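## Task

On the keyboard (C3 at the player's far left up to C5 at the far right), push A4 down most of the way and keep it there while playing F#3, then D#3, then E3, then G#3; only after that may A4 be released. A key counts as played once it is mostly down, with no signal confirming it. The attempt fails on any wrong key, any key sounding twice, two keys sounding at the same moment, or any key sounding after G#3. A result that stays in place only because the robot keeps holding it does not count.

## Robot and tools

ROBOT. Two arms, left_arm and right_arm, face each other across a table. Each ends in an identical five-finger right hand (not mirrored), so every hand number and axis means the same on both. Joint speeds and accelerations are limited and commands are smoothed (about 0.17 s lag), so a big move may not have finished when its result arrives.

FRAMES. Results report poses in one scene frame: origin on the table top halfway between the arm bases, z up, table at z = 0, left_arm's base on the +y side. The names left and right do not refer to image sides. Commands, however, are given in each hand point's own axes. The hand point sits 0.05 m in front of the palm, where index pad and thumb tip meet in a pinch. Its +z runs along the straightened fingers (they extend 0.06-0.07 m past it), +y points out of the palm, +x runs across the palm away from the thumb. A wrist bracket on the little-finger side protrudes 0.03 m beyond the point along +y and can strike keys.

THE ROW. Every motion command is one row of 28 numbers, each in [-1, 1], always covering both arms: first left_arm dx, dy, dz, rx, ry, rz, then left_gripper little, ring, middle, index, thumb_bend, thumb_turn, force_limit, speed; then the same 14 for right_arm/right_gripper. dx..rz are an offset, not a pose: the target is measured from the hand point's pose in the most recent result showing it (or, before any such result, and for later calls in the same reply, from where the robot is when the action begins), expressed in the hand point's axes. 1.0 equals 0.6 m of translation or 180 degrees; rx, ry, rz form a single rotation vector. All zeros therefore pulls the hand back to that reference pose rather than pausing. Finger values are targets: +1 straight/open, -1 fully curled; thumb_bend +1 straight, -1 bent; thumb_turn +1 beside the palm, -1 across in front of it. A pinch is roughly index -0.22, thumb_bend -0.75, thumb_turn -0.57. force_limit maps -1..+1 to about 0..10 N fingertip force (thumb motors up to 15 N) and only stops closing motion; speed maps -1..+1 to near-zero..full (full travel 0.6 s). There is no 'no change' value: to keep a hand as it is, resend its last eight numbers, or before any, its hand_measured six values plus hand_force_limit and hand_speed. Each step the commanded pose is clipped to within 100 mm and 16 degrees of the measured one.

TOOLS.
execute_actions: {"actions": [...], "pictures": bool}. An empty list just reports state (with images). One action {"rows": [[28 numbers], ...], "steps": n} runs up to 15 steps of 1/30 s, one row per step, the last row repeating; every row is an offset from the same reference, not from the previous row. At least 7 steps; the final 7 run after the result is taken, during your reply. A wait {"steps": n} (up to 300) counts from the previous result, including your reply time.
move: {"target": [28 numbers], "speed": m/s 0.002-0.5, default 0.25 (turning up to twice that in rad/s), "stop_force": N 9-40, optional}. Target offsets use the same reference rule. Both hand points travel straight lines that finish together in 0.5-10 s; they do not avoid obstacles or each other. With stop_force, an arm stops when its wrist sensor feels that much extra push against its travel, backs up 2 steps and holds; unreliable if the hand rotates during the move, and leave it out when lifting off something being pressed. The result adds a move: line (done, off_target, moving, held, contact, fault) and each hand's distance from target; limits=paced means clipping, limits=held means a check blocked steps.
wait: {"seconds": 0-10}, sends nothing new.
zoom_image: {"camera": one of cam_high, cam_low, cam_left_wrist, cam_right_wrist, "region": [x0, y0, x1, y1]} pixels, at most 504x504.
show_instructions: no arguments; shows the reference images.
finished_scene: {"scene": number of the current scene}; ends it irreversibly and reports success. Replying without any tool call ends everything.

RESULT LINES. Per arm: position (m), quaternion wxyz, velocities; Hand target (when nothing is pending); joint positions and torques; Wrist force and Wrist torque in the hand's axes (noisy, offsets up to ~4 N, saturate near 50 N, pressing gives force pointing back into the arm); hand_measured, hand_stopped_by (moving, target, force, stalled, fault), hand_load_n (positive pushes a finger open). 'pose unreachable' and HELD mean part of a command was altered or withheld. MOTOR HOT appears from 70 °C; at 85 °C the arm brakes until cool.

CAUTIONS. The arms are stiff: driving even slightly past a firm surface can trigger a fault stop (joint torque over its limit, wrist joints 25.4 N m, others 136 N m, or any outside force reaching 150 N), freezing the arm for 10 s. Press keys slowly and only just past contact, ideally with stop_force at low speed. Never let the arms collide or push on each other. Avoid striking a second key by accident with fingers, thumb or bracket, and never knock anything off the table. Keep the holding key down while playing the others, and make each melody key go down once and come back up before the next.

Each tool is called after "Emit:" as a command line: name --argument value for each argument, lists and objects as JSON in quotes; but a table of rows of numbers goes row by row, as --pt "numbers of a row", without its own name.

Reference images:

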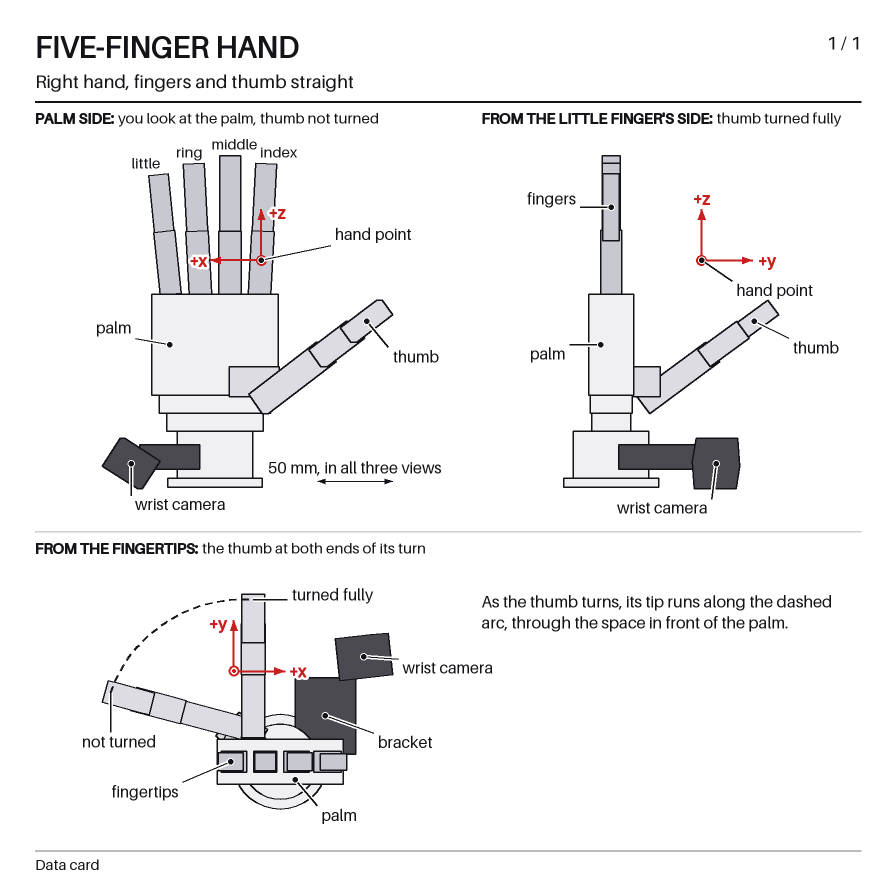

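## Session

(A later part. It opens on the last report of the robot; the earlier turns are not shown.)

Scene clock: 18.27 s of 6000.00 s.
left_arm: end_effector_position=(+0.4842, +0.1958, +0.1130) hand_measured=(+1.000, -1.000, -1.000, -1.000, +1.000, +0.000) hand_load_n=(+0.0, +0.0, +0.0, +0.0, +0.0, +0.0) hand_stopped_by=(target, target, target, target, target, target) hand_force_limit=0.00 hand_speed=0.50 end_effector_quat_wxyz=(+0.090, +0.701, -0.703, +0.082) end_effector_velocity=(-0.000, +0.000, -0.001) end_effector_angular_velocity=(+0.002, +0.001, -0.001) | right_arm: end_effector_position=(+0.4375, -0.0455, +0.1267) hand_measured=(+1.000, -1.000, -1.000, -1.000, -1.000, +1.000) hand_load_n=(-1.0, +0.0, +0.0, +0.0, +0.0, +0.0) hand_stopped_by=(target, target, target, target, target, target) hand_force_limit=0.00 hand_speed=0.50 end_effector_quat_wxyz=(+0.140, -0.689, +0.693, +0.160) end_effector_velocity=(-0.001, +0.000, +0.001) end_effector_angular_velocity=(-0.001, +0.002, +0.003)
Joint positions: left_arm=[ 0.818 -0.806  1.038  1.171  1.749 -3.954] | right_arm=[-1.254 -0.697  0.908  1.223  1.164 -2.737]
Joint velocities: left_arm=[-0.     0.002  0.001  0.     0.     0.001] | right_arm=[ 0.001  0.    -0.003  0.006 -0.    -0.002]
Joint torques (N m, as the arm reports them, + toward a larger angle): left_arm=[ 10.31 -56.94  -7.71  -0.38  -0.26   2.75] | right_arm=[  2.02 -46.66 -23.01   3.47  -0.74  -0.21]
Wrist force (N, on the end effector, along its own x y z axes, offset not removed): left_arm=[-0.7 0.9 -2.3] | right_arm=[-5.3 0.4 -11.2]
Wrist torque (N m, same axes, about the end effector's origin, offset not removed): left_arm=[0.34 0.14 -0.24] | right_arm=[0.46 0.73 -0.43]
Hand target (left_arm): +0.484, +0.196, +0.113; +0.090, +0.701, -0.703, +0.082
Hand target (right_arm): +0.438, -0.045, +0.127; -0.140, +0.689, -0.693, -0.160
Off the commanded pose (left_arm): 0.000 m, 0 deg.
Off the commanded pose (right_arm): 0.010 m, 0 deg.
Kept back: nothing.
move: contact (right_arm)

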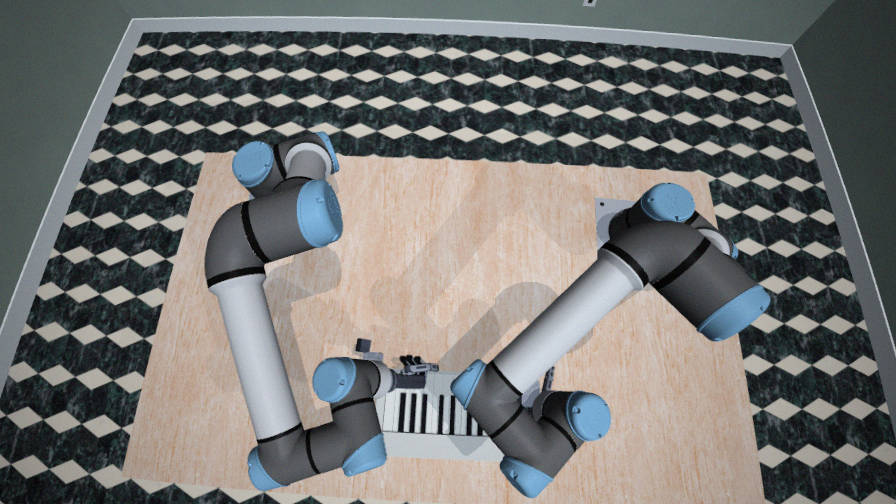

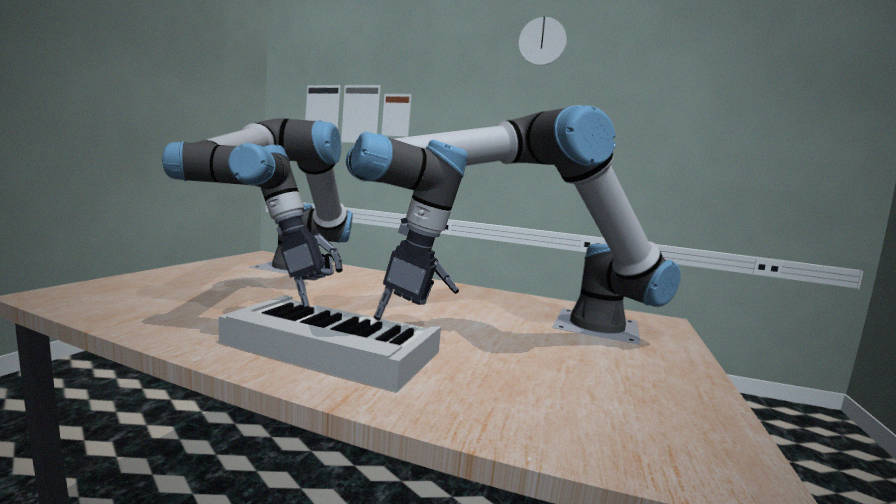

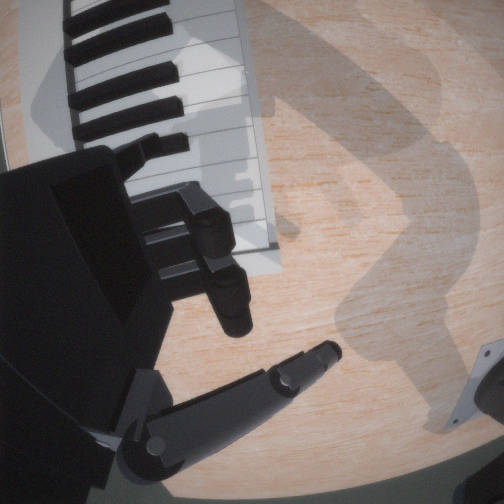

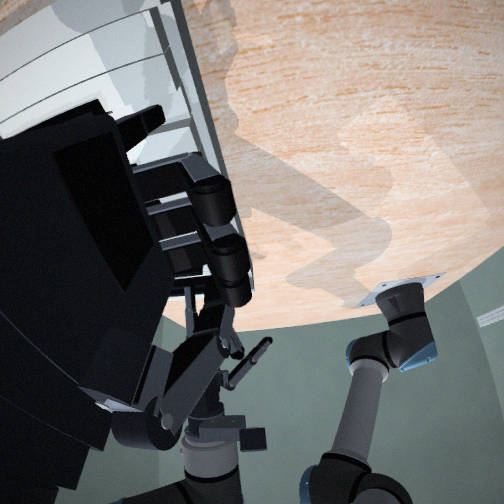

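Emit:
move --target '[-0.0028,0,0.0113,0,0,0,1,-1,-1,-1,1,0,0,0.5,-0.0001,0,-0.0003,0,0,0,1,-1,-1,-1,-1,1,0,0.5]' --speed 0.02

Emit:
zoom_image --camera "cam_left_wrist" --region '[70, 60, 250, 210]'

Emit:
zoom_image --camera "cam_low" --region '[320, 270, 450, 360]'

Scene clock: 20.80 s of 6000.00 s.
left_arm: end_effector_position=(+0.4842, +0.1959, +0.1063) hand_measured=(+1.000, -1.000, -1.000, -1.000, +1.000, +0.000) hand_load_n=(+0.0, +0.0, +0.0, +0.0, +0.0, +0.0) hand_stopped_by=(target, target, target, target, target, target) hand_force_limit=0.00 hand_speed=0.50 end_effector_quat_wxyz=(+0.090, +0.701, -0.703, +0.082) end_effector_velocity=(+0.000, +0.000, -0.002) end_effector_angular_velocity=(-0.001, -0.001, +0.000) | right_arm: end_effector_position=(+0.4375, -0.0455, +0.1269) hand_measured=(+1.000, -1.000, -1.000, -1.000, -1.000, +1.000) hand_load_n=(-1.0, +0.0, +0.0, +0.0, +0.0, +0.0) hand_stopped_by=(target, target, target, target, target, target) hand_force_limit=0.00 hand_speed=0.50 end_effector_quat_wxyz=(+0.140, -0.689, +0.693, +0.160) end_effector_velocity=(-0.000, +0.000, -0.000) end_effector_angular_velocity=(-0.001, +0.001, -0.001)
Joint positions: left_arm=[ 0.819 -0.802  1.048  1.157  1.749 -3.954] | right_arm=[-1.254 -0.698  0.908  1.223  1.164 -2.737]
Joint velocities: left_arm=[ 0.     0.001  0.003 -0.005 -0.    -0.   ] | right_arm=[ 0.001  0.     0.    -0.     0.001  0.002]
Joint torques (N m, as the arm reports them, + toward a larger angle): left_arm=[ -7.37 -35.24  -7.99  -0.45   1.61  -1.98] | right_arm=[ -2.68 -35.48  -7.71  -0.68  -1.2   -1.14]
Wrist force (N, on the end effector, along its own x y z axes, offset not removed): left_arm=[-0.1 -0.3 -3.0] | right_arm=[-3.9 1.7 -9.4]
Wrist torque (N m, same axes, about the end effector's origin, offset not removed): left_arm=[0.13 0.00 -0.10] | right_arm=[0.64 0.59 -0.33]
Hand target (left_arm): +0.484, +0.196, +0.106; +0.090, +0.701, -0.703, +0.082
Hand target (right_arm): +0.438, -0.045, +0.127; -0.140, +0.689, -0.693, -0.160
Off the commanded pose (left_arm): 0.000 m, 0 deg.
Off the commanded pose (right_arm): 0.000 m, 0 deg.
Kept back: nothing.
move: done

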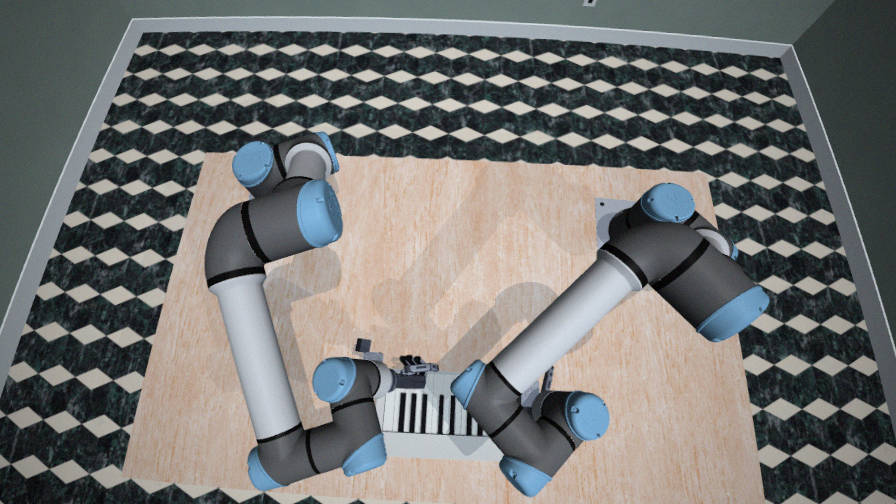

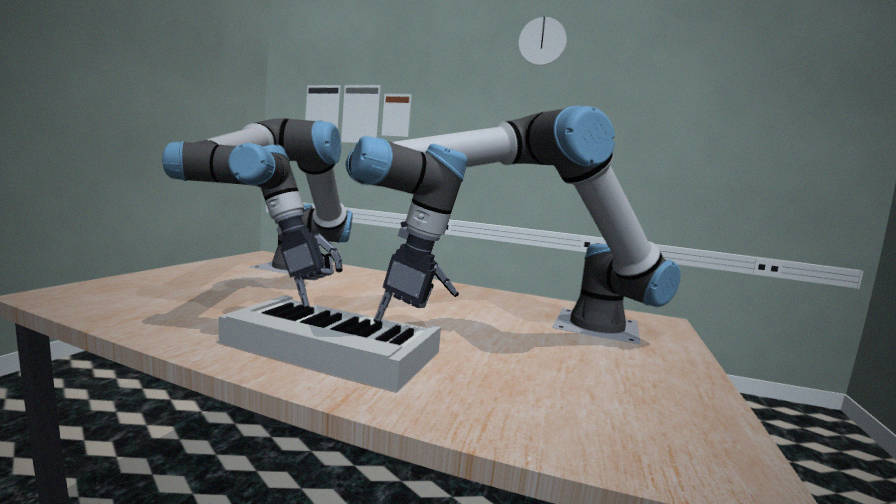

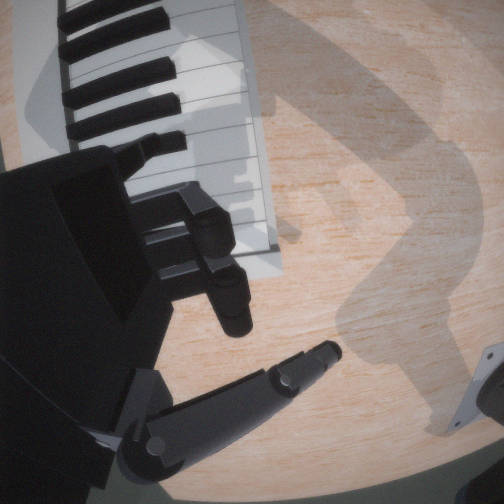

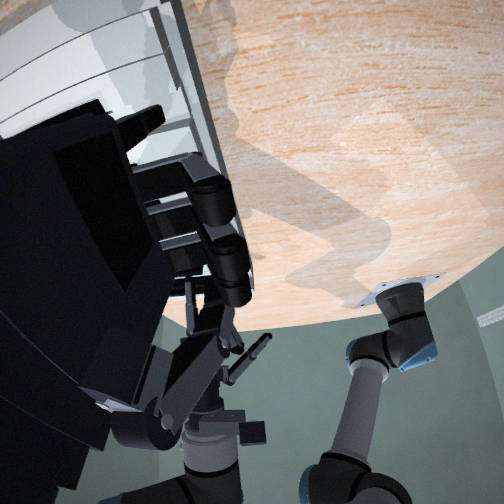

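Region (70, 60, 250, 210) of cam_left_wrist's 504x504 image, scaled by 2.800, with more detail than that image has.

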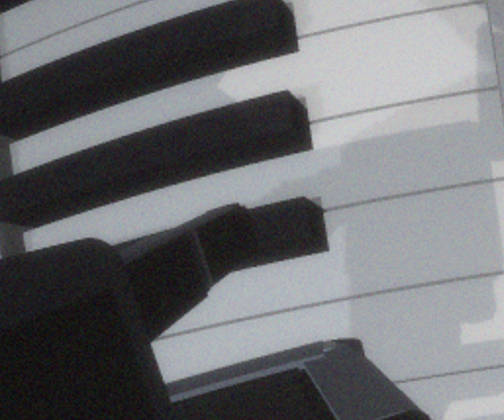

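Region (320, 270, 450, 360) of cam_low's 896x504 image, scaled by 3.877, with more detail than that image has; it fills the top 349 rows of this view, and the rest is white.

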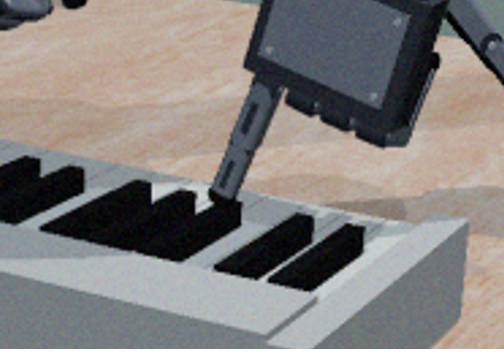

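Emit:
move --target '[-0.0036,-0.0003,0.025,0,0,0,1,-1,-1,-1,1,0,0,0.5,0,0,0,0,0,0,1,-1,-1,-1,-1,1,0,0.5]' --speed 0.005 --stop_force 9

Emit:
zoom_image --camera "cam_left_wrist" --region '[70, 60, 250, 210]'

Emit:
zoom_image --camera "cam_low" --region '[320, 270, 450, 360]'

Scene clock: 22.93 s of 6000.00 s.
left_arm: end_effector_position=(+0.4841, +0.1952, +0.0987) hand_measured=(+1.000, -1.000, -1.000, -1.000, +1.000, +0.000) hand_load_n=(-1.5, +0.0, +0.0, +0.0, +0.0, +0.0) hand_stopped_by=(target, target, target, target, target, target) hand_force_limit=0.00 hand_speed=0.50 end_effector_quat_wxyz=(+0.090, +0.701, -0.703, +0.082) end_effector_velocity=(-0.001, +0.001, +0.002) end_effector_angular_velocity=(+0.002, +0.002, -0.000) | right_arm: end_effector_position=(+0.4375, -0.0455, +0.1269) hand_measured=(+1.000, -1.000, -1.000, -1.000, -1.000, +1.000) hand_load_n=(-1.0, +0.0, +0.0, +0.0, +0.0, +0.0) hand_stopped_by=(target, target, target, target, target, target) hand_force_limit=0.00 hand_speed=0.50 end_effector_quat_wxyz=(+0.140, -0.689, +0.693, +0.160) end_effector_velocity=(+0.000, -0.000, +0.000) end_effector_angular_velocity=(-0.000, -0.000, +0.000)
Joint positions: left_arm=[ 0.818 -0.796  1.057  1.142  1.749 -3.955] | right_arm=[-1.254 -0.698  0.908  1.223  1.164 -2.737]
Joint velocities: left_arm=[ 0.    -0.002  0.     0.005  0.     0.001] | right_arm=[-0.001 -0.    -0.     0.001  0.    -0.001]
Joint torques (N m, as the arm reports them, + toward a larger angle): left_arm=[-11.51 -47.67 -24.99   2.89  -2.64  -2.3 ] | right_arm=[ -3.87 -47.94 -15.08   0.84  -1.43  -2.17]
Wrist force (N, on the end effector, along its own x y z axes, offset not removed): left_arm=[1.1 0.8 -18.0] | right_arm=[-3.8 1.6 -10.3]
Wrist torque (N m, same axes, about the end effector's origin, offset not removed): left_arm=[1.07 0.99 -0.04] | right_arm=[0.68 0.63 -0.36]
Hand target (left_arm): +0.484, +0.195, +0.099; +0.090, +0.701, -0.703, +0.082
Hand target (right_arm): +0.438, -0.045, +0.127; -0.140, +0.689, -0.693, -0.160
Off the commanded pose (left_arm): 0.007 m, 0 deg.
Off the commanded pose (right_arm): 0.000 m, 0 deg.
Kept back: nothing.
move: contact (left_arm)

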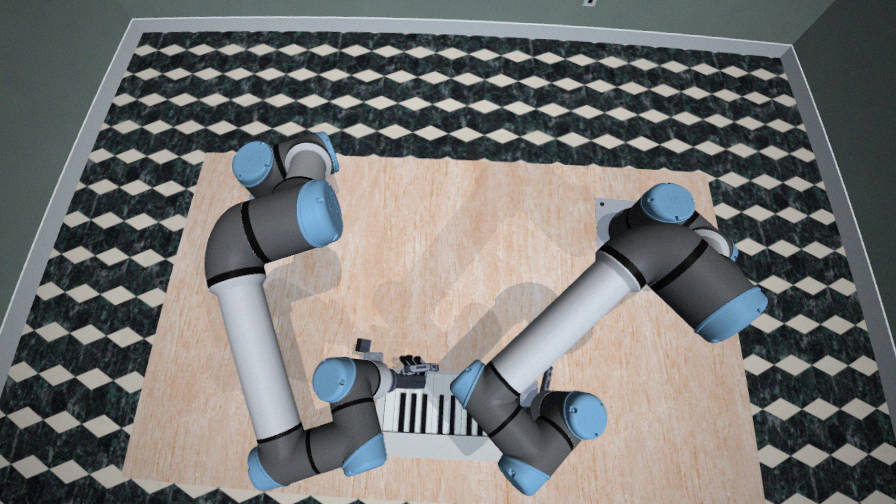

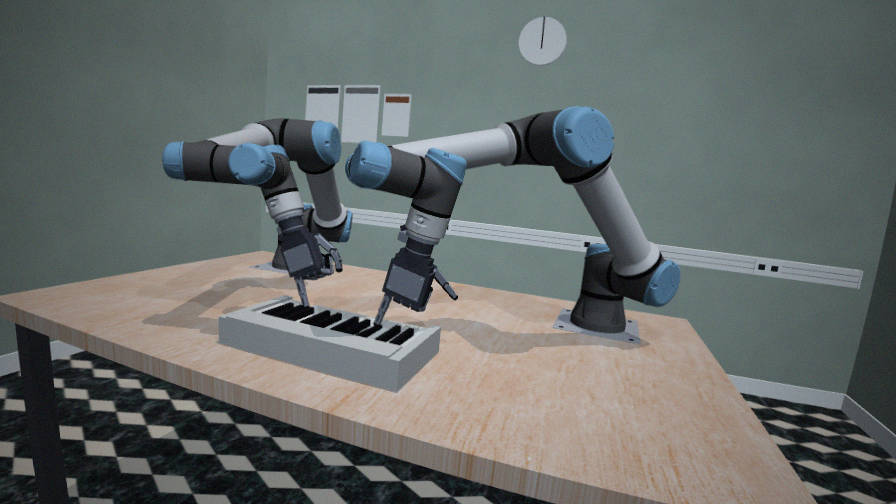

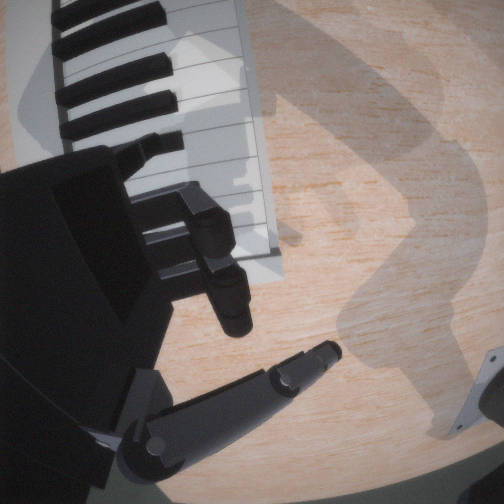

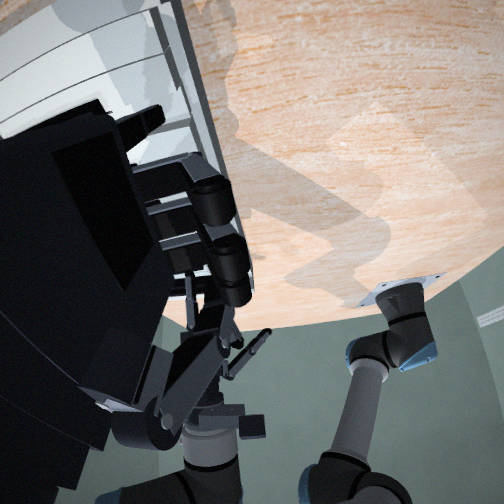

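Region (70, 60, 250, 210) of cam_left_wrist's 504x504 image, scaled by 2.800, with more detail than that image has.

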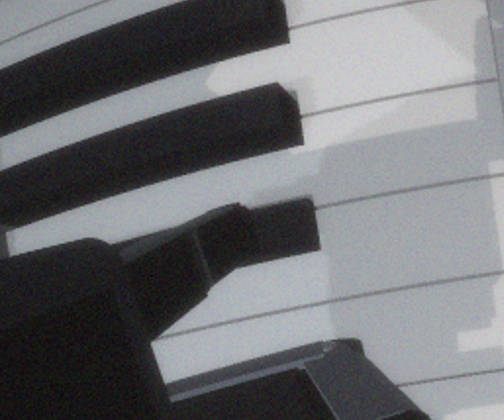

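Region (320, 270, 450, 360) of cam_low's 896x504 image, scaled by 3.877, with more detail than that image has; it fills the top 349 rows of this view, and the rest is white.

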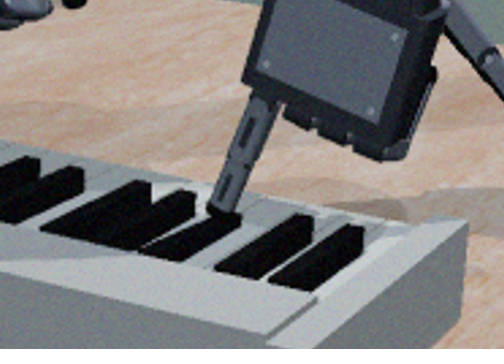

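Emit:
move --target '[0.0048,0.0002,-0.0194,0,0,0,1,-1,-1,-1,1,0,0,0.5,0,0,0,0,0,0,1,-1,-1,-1,-1,1,0,0.5]' --speed 0.05

Emit:
move --target '[-0.0672,0.0003,-0.0133,0,0,0,1,-1,-1,-1,1,0,0,0.5,0,0,0,0,0,0,1,-1,-1,-1,-1,1,0,0.5]' --speed 0.08

Emit:
zoom_image --camera "cam_left_wrist" --region '[70, 60, 250, 210]'

Scene clock: 24.20 s of 6000.00 s.
left_arm: end_effector_position=(+0.4841, +0.1952, +0.1104) hand_measured=(+1.000, -1.000, -1.000, -1.000, +1.000, +0.000) hand_load_n=(+0.0, +0.0, +0.0, +0.0, +0.0, +0.0) hand_stopped_by=(target, target, target, target, target, target) hand_force_limit=0.00 hand_speed=0.50 end_effector_quat_wxyz=(+0.090, +0.701, -0.703, +0.082) end_effector_velocity=(-0.000, +0.000, +0.003) end_effector_angular_velocity=(+0.001, +0.001, -0.000) | right_arm: end_effector_position=(+0.4375, -0.0455, +0.1269) hand_measured=(+1.000, -1.000, -1.000, -1.000, -1.000, +1.000) hand_load_n=(-1.0, +0.0, +0.0, +0.0, +0.0, +0.0) hand_stopped_by=(target, target, target, target, target, target) hand_force_limit=0.00 hand_speed=0.50 end_effector_quat_wxyz=(+0.140, -0.689, +0.693, +0.160) end_effector_velocity=(+0.000, +0.000, +0.000) end_effector_angular_velocity=(-0.000, -0.001, +0.000)
Joint positions: left_arm=[ 0.818 -0.804  1.04   1.166  1.749 -3.955] | right_arm=[-1.254 -0.698  0.908  1.223  1.164 -2.737]
Joint velocities: left_arm=[-0.    -0.002 -0.004  0.007 -0.     0.   ] | right_arm=[ 0.    -0.    -0.001  0.     0.001 -0.   ]
Joint torques (N m, as the arm reports them, + toward a larger angle): left_arm=[ -5.37 -57.21 -29.48   3.96  -0.87  -1.07] | right_arm=[ -4.15 -39.25 -20.87   2.46  -1.28  -2.26]
Wrist force (N, on the end effector, along its own x y z axes, offset not removed): left_arm=[0.9 -0.9 -1.0] | right_arm=[-4.3 0.5 -10.5]
Wrist torque (N m, same axes, about the end effector's origin, offset not removed): left_arm=[-0.04 -0.22 -0.16] | right_arm=[0.51 0.63 -0.42]
Hand target (left_arm): +0.484, +0.195, +0.111; +0.090, +0.701, -0.703, +0.082
Hand target (right_arm): +0.438, -0.045, +0.127; -0.140, +0.689, -0.693, -0.160
Off the commanded pose (left_arm): 0.000 m, 0 deg.
Off the commanded pose (right_arm): 0.000 m, 0 deg.
Kept back: nothing.
move: done

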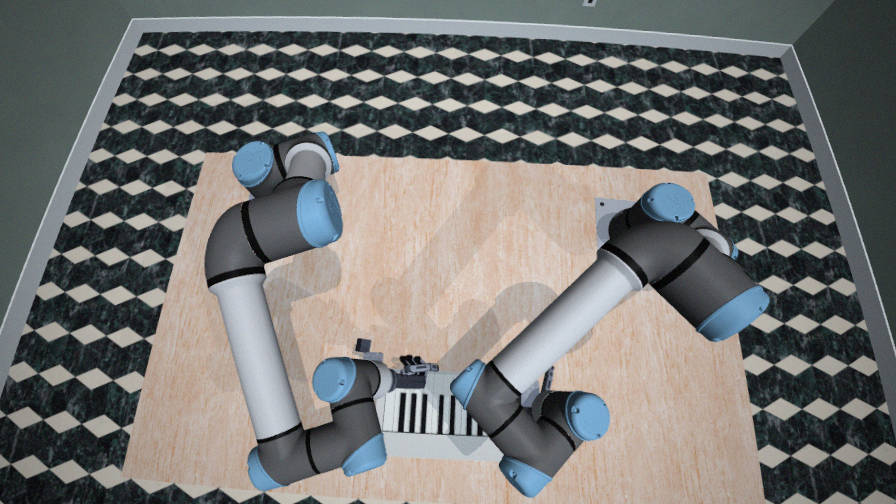

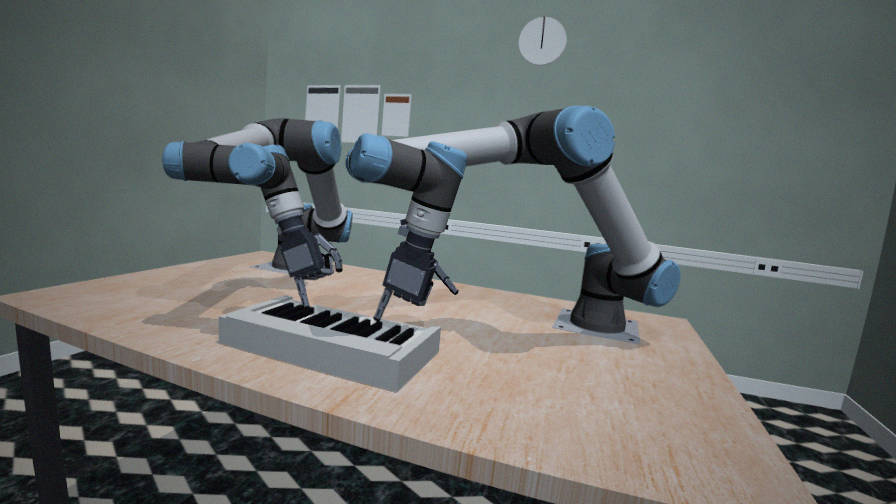

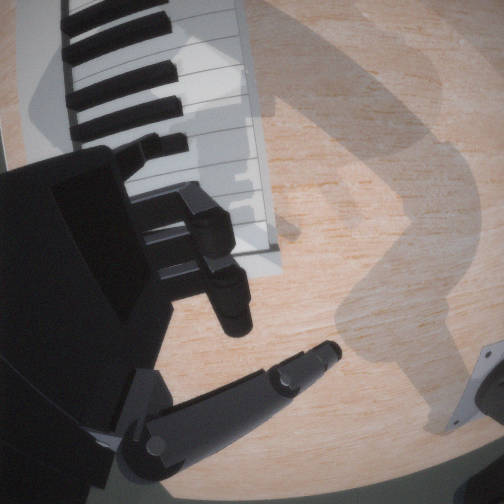

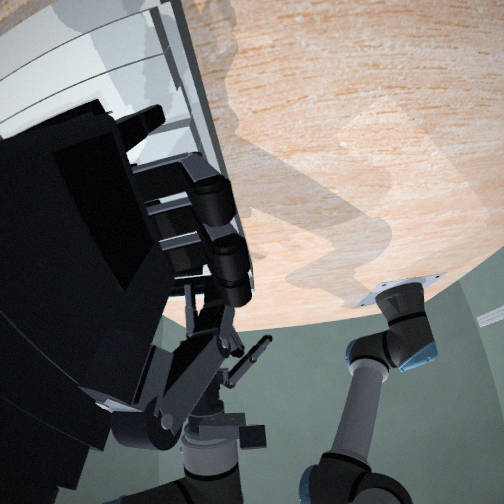

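Scene clock: 25.17 s of 6000.00 s.
left_arm: end_effector_position=(+0.4840, +0.2359, +0.1084) hand_measured=(+1.000, -1.000, -1.000, -1.000, +1.000, +0.000) hand_load_n=(+0.0, +0.0, +0.0, +0.0, +0.0, +0.0) hand_stopped_by=(target, target, target, target, target, target) hand_force_limit=0.00 hand_speed=0.50 end_effector_quat_wxyz=(+0.090, +0.701, -0.703, +0.082) end_effector_velocity=(+0.000, +0.003, +0.000) end_effector_angular_velocity=(-0.001, -0.001, +0.001) | right_arm: end_effector_position=(+0.4375, -0.0455, +0.1269) hand_measured=(+1.000, -1.000, -1.000, -1.000, -1.000, +1.000) hand_load_n=(-1.0, +0.0, +0.0, +0.0, +0.0, +0.0) hand_stopped_by=(target, target, target, target, target, target) hand_force_limit=0.00 hand_speed=0.50 end_effector_quat_wxyz=(+0.140, -0.689, +0.693, +0.160) end_effector_velocity=(+0.000, -0.000, -0.000) end_effector_angular_velocity=(-0.001, -0.000, -0.001)
Joint positions: left_arm=[ 0.869 -0.857  1.141  1.128  1.757 -3.904] | right_arm=[-1.254 -0.698  0.908  1.223  1.164 -2.737]
Joint velocities: left_arm=[ 0.004 -0.004  0.006 -0.003  0.001  0.004] | right_arm=[-0.     0.    -0.    -0.     0.001  0.   ]
Joint torques (N m, as the arm reports them, + toward a larger angle): left_arm=[  9.61 -54.8   -7.51  -0.44   3.09   2.61] | right_arm=[ -4.18 -40.17 -20.95   2.45  -1.27  -2.19]
Wrist force (N, on the end effector, along its own x y z axes, offset not removed): left_arm=[-0.6 -0.3 -1.0] | right_arm=[-5.0 0.1 -9.8]
Wrist torque (N m, same axes, about the end effector's origin, offset not removed): left_arm=[-0.01 0.08 -0.20] | right_arm=[0.46 0.78 -0.43]
Hand target (left_arm): +0.484, +0.236, +0.108; +0.090, +0.701, -0.703, +0.082
Hand target (right_arm): +0.438, -0.045, +0.127; -0.140, +0.689, -0.693, -0.160
Off the commanded pose (left_arm): 0.000 m, 0 deg.
Off the commanded pose (right_arm): 0.000 m, 0 deg.
Kept back: nothing.
move: done

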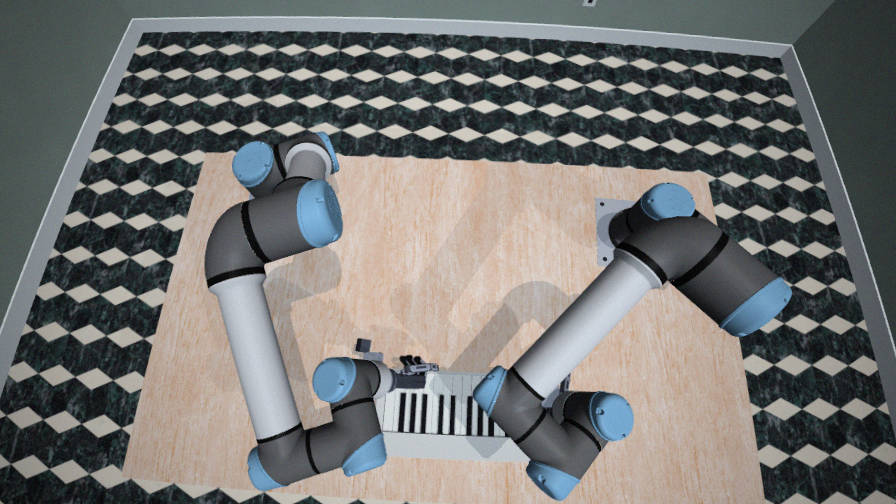

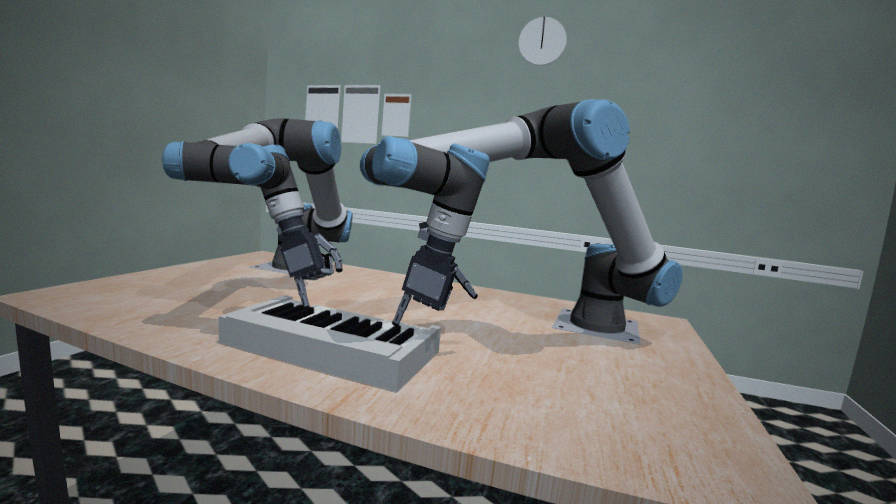

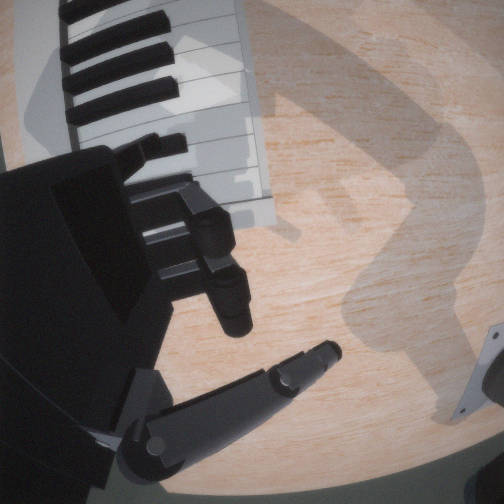

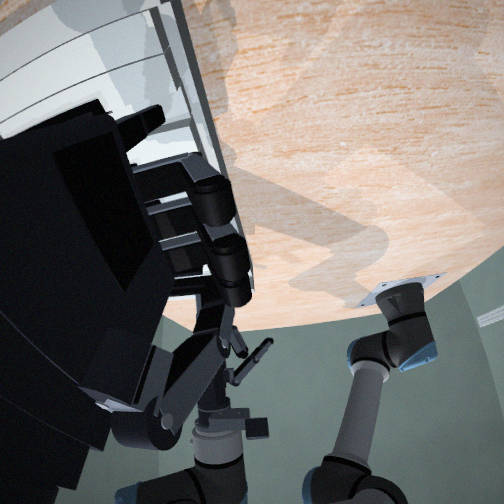

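Region (70, 60, 250, 210) of cam_left_wrist's 504x504 image, scaled by 2.800, with more detail than that image has.

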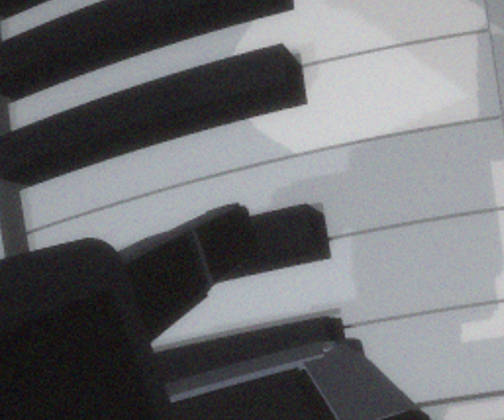

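Emit:
move --target '[-0.0051,-0.0002,0.0177,0,0,0,1,-1,-1,-1,1,0,0,0.5,0,0,0,0,0,0,1,-1,-1,-1,-1,1,0,0.5]' --speed 0.007 --stop_force 9

Emit:
zoom_image --camera "cam_low" --region '[320, 270, 450, 360]'

Scene clock: 27.20 s of 6000.00 s.
left_arm: end_effector_position=(+0.4840, +0.2363, +0.0987) hand_measured=(+1.000, -1.000, -1.000, -1.000, +1.000, +0.000) hand_load_n=(-1.0, +0.0, +0.0, +0.0, +0.0, +0.0) hand_stopped_by=(target, target, target, target, target, target) hand_force_limit=0.00 hand_speed=0.50 end_effector_quat_wxyz=(+0.090, +0.701, -0.703, +0.082) end_effector_velocity=(-0.000, +0.000, +0.003) end_effector_angular_velocity=(+0.002, +0.002, +0.000) | right_arm: end_effector_position=(+0.4375, -0.0455, +0.1269) hand_measured=(+1.000, -1.000, -1.000, -1.000, -1.000, +1.000) hand_load_n=(-1.0, +0.0, +0.0, +0.0, +0.0, +0.0) hand_stopped_by=(target, target, target, target, target, target) hand_force_limit=0.00 hand_speed=0.50 end_effector_quat_wxyz=(+0.140, -0.689, +0.693, +0.160) end_effector_velocity=(-0.000, +0.000, -0.000) end_effector_angular_velocity=(-0.001, +0.001, -0.000)
Joint positions: left_arm=[ 0.869 -0.85   1.155  1.107  1.757 -3.903] | right_arm=[-1.254 -0.698  0.908  1.223  1.164 -2.737]
Joint velocities: left_arm=[ 0.    -0.002 -0.004  0.008  0.    -0.   ] | right_arm=[ 0.001  0.     0.    -0.     0.     0.001]
Joint torques (N m, as the arm reports them, + toward a larger angle): left_arm=[  9.99 -45.88 -24.05   3.4    1.3    2.6 ] | right_arm=[ -4.08 -41.07 -21.24   2.47  -1.28  -2.22]
Wrist force (N, on the end effector, along its own x y z axes, offset not removed): left_arm=[2.5 0.4 -17.7] | right_arm=[-3.4 -0.1 -9.6]
Wrist torque (N m, same axes, about the end effector's origin, offset not removed): left_arm=[1.04 1.19 0.12] | right_arm=[0.39 0.50 -0.49]
Hand target (left_arm): +0.484, +0.236, +0.099; +0.090, +0.701, -0.703, +0.082
Hand target (right_arm): +0.438, -0.045, +0.127; -0.140, +0.689, -0.693, -0.160
Off the commanded pose (left_arm): 0.001 m, 0 deg.
Off the commanded pose (right_arm): 0.000 m, 0 deg.
Kept back: nothing.
move: contact (left_arm)

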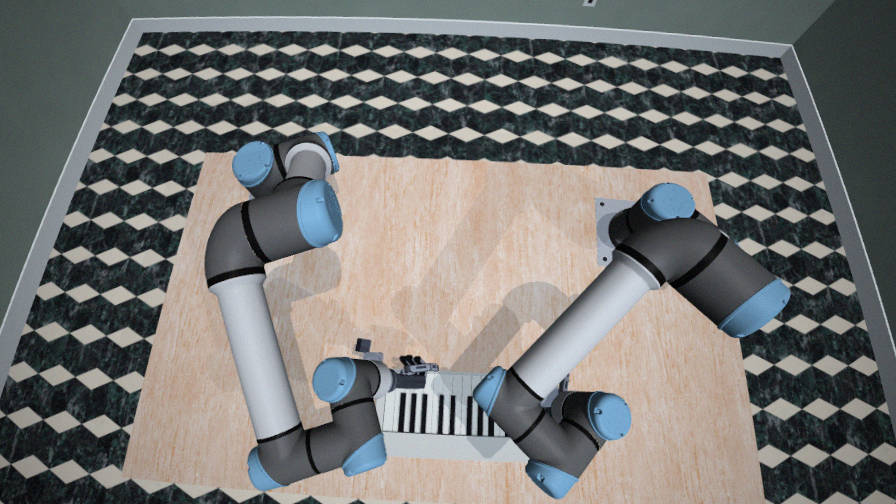

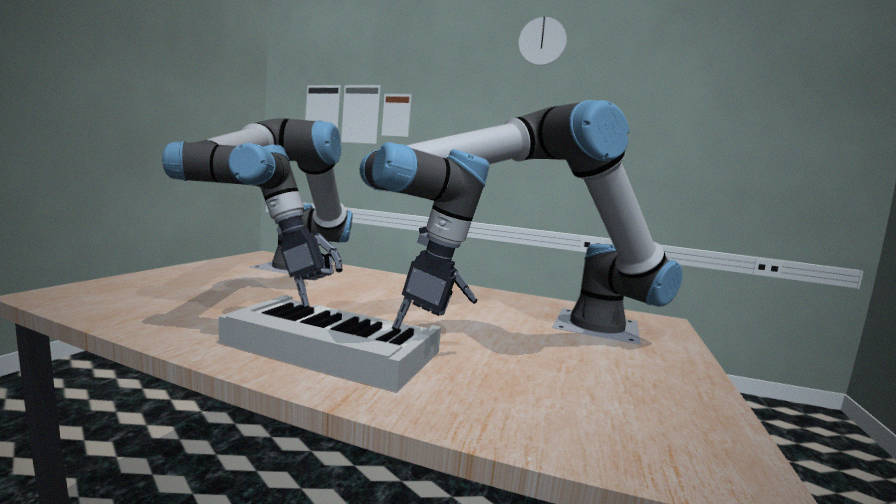

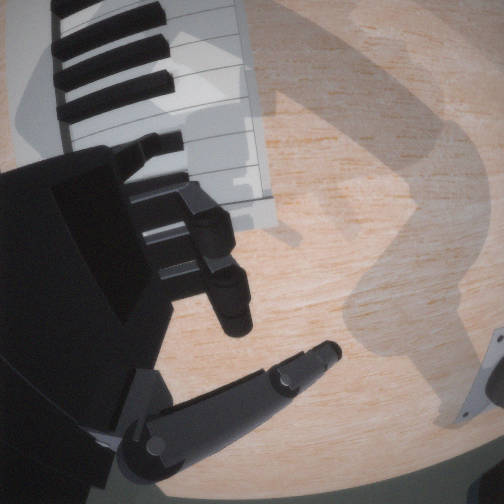

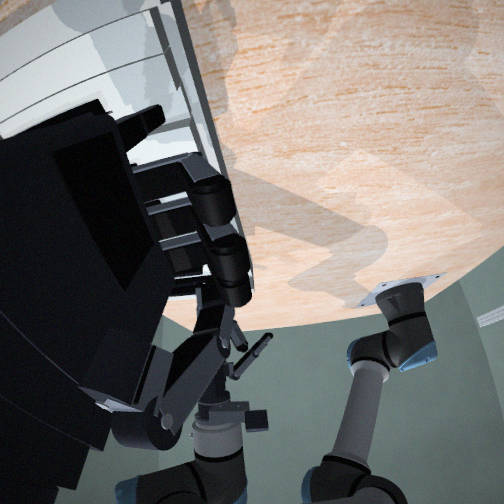

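Region (320, 270, 450, 360) of cam_low's 896x504 image, scaled by 3.877, with more detail than that image has; it fills the top 349 rows of this view, and the rest is white.

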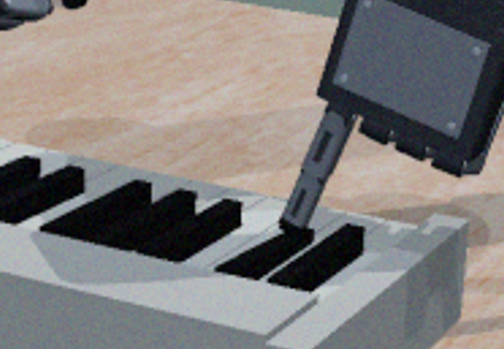

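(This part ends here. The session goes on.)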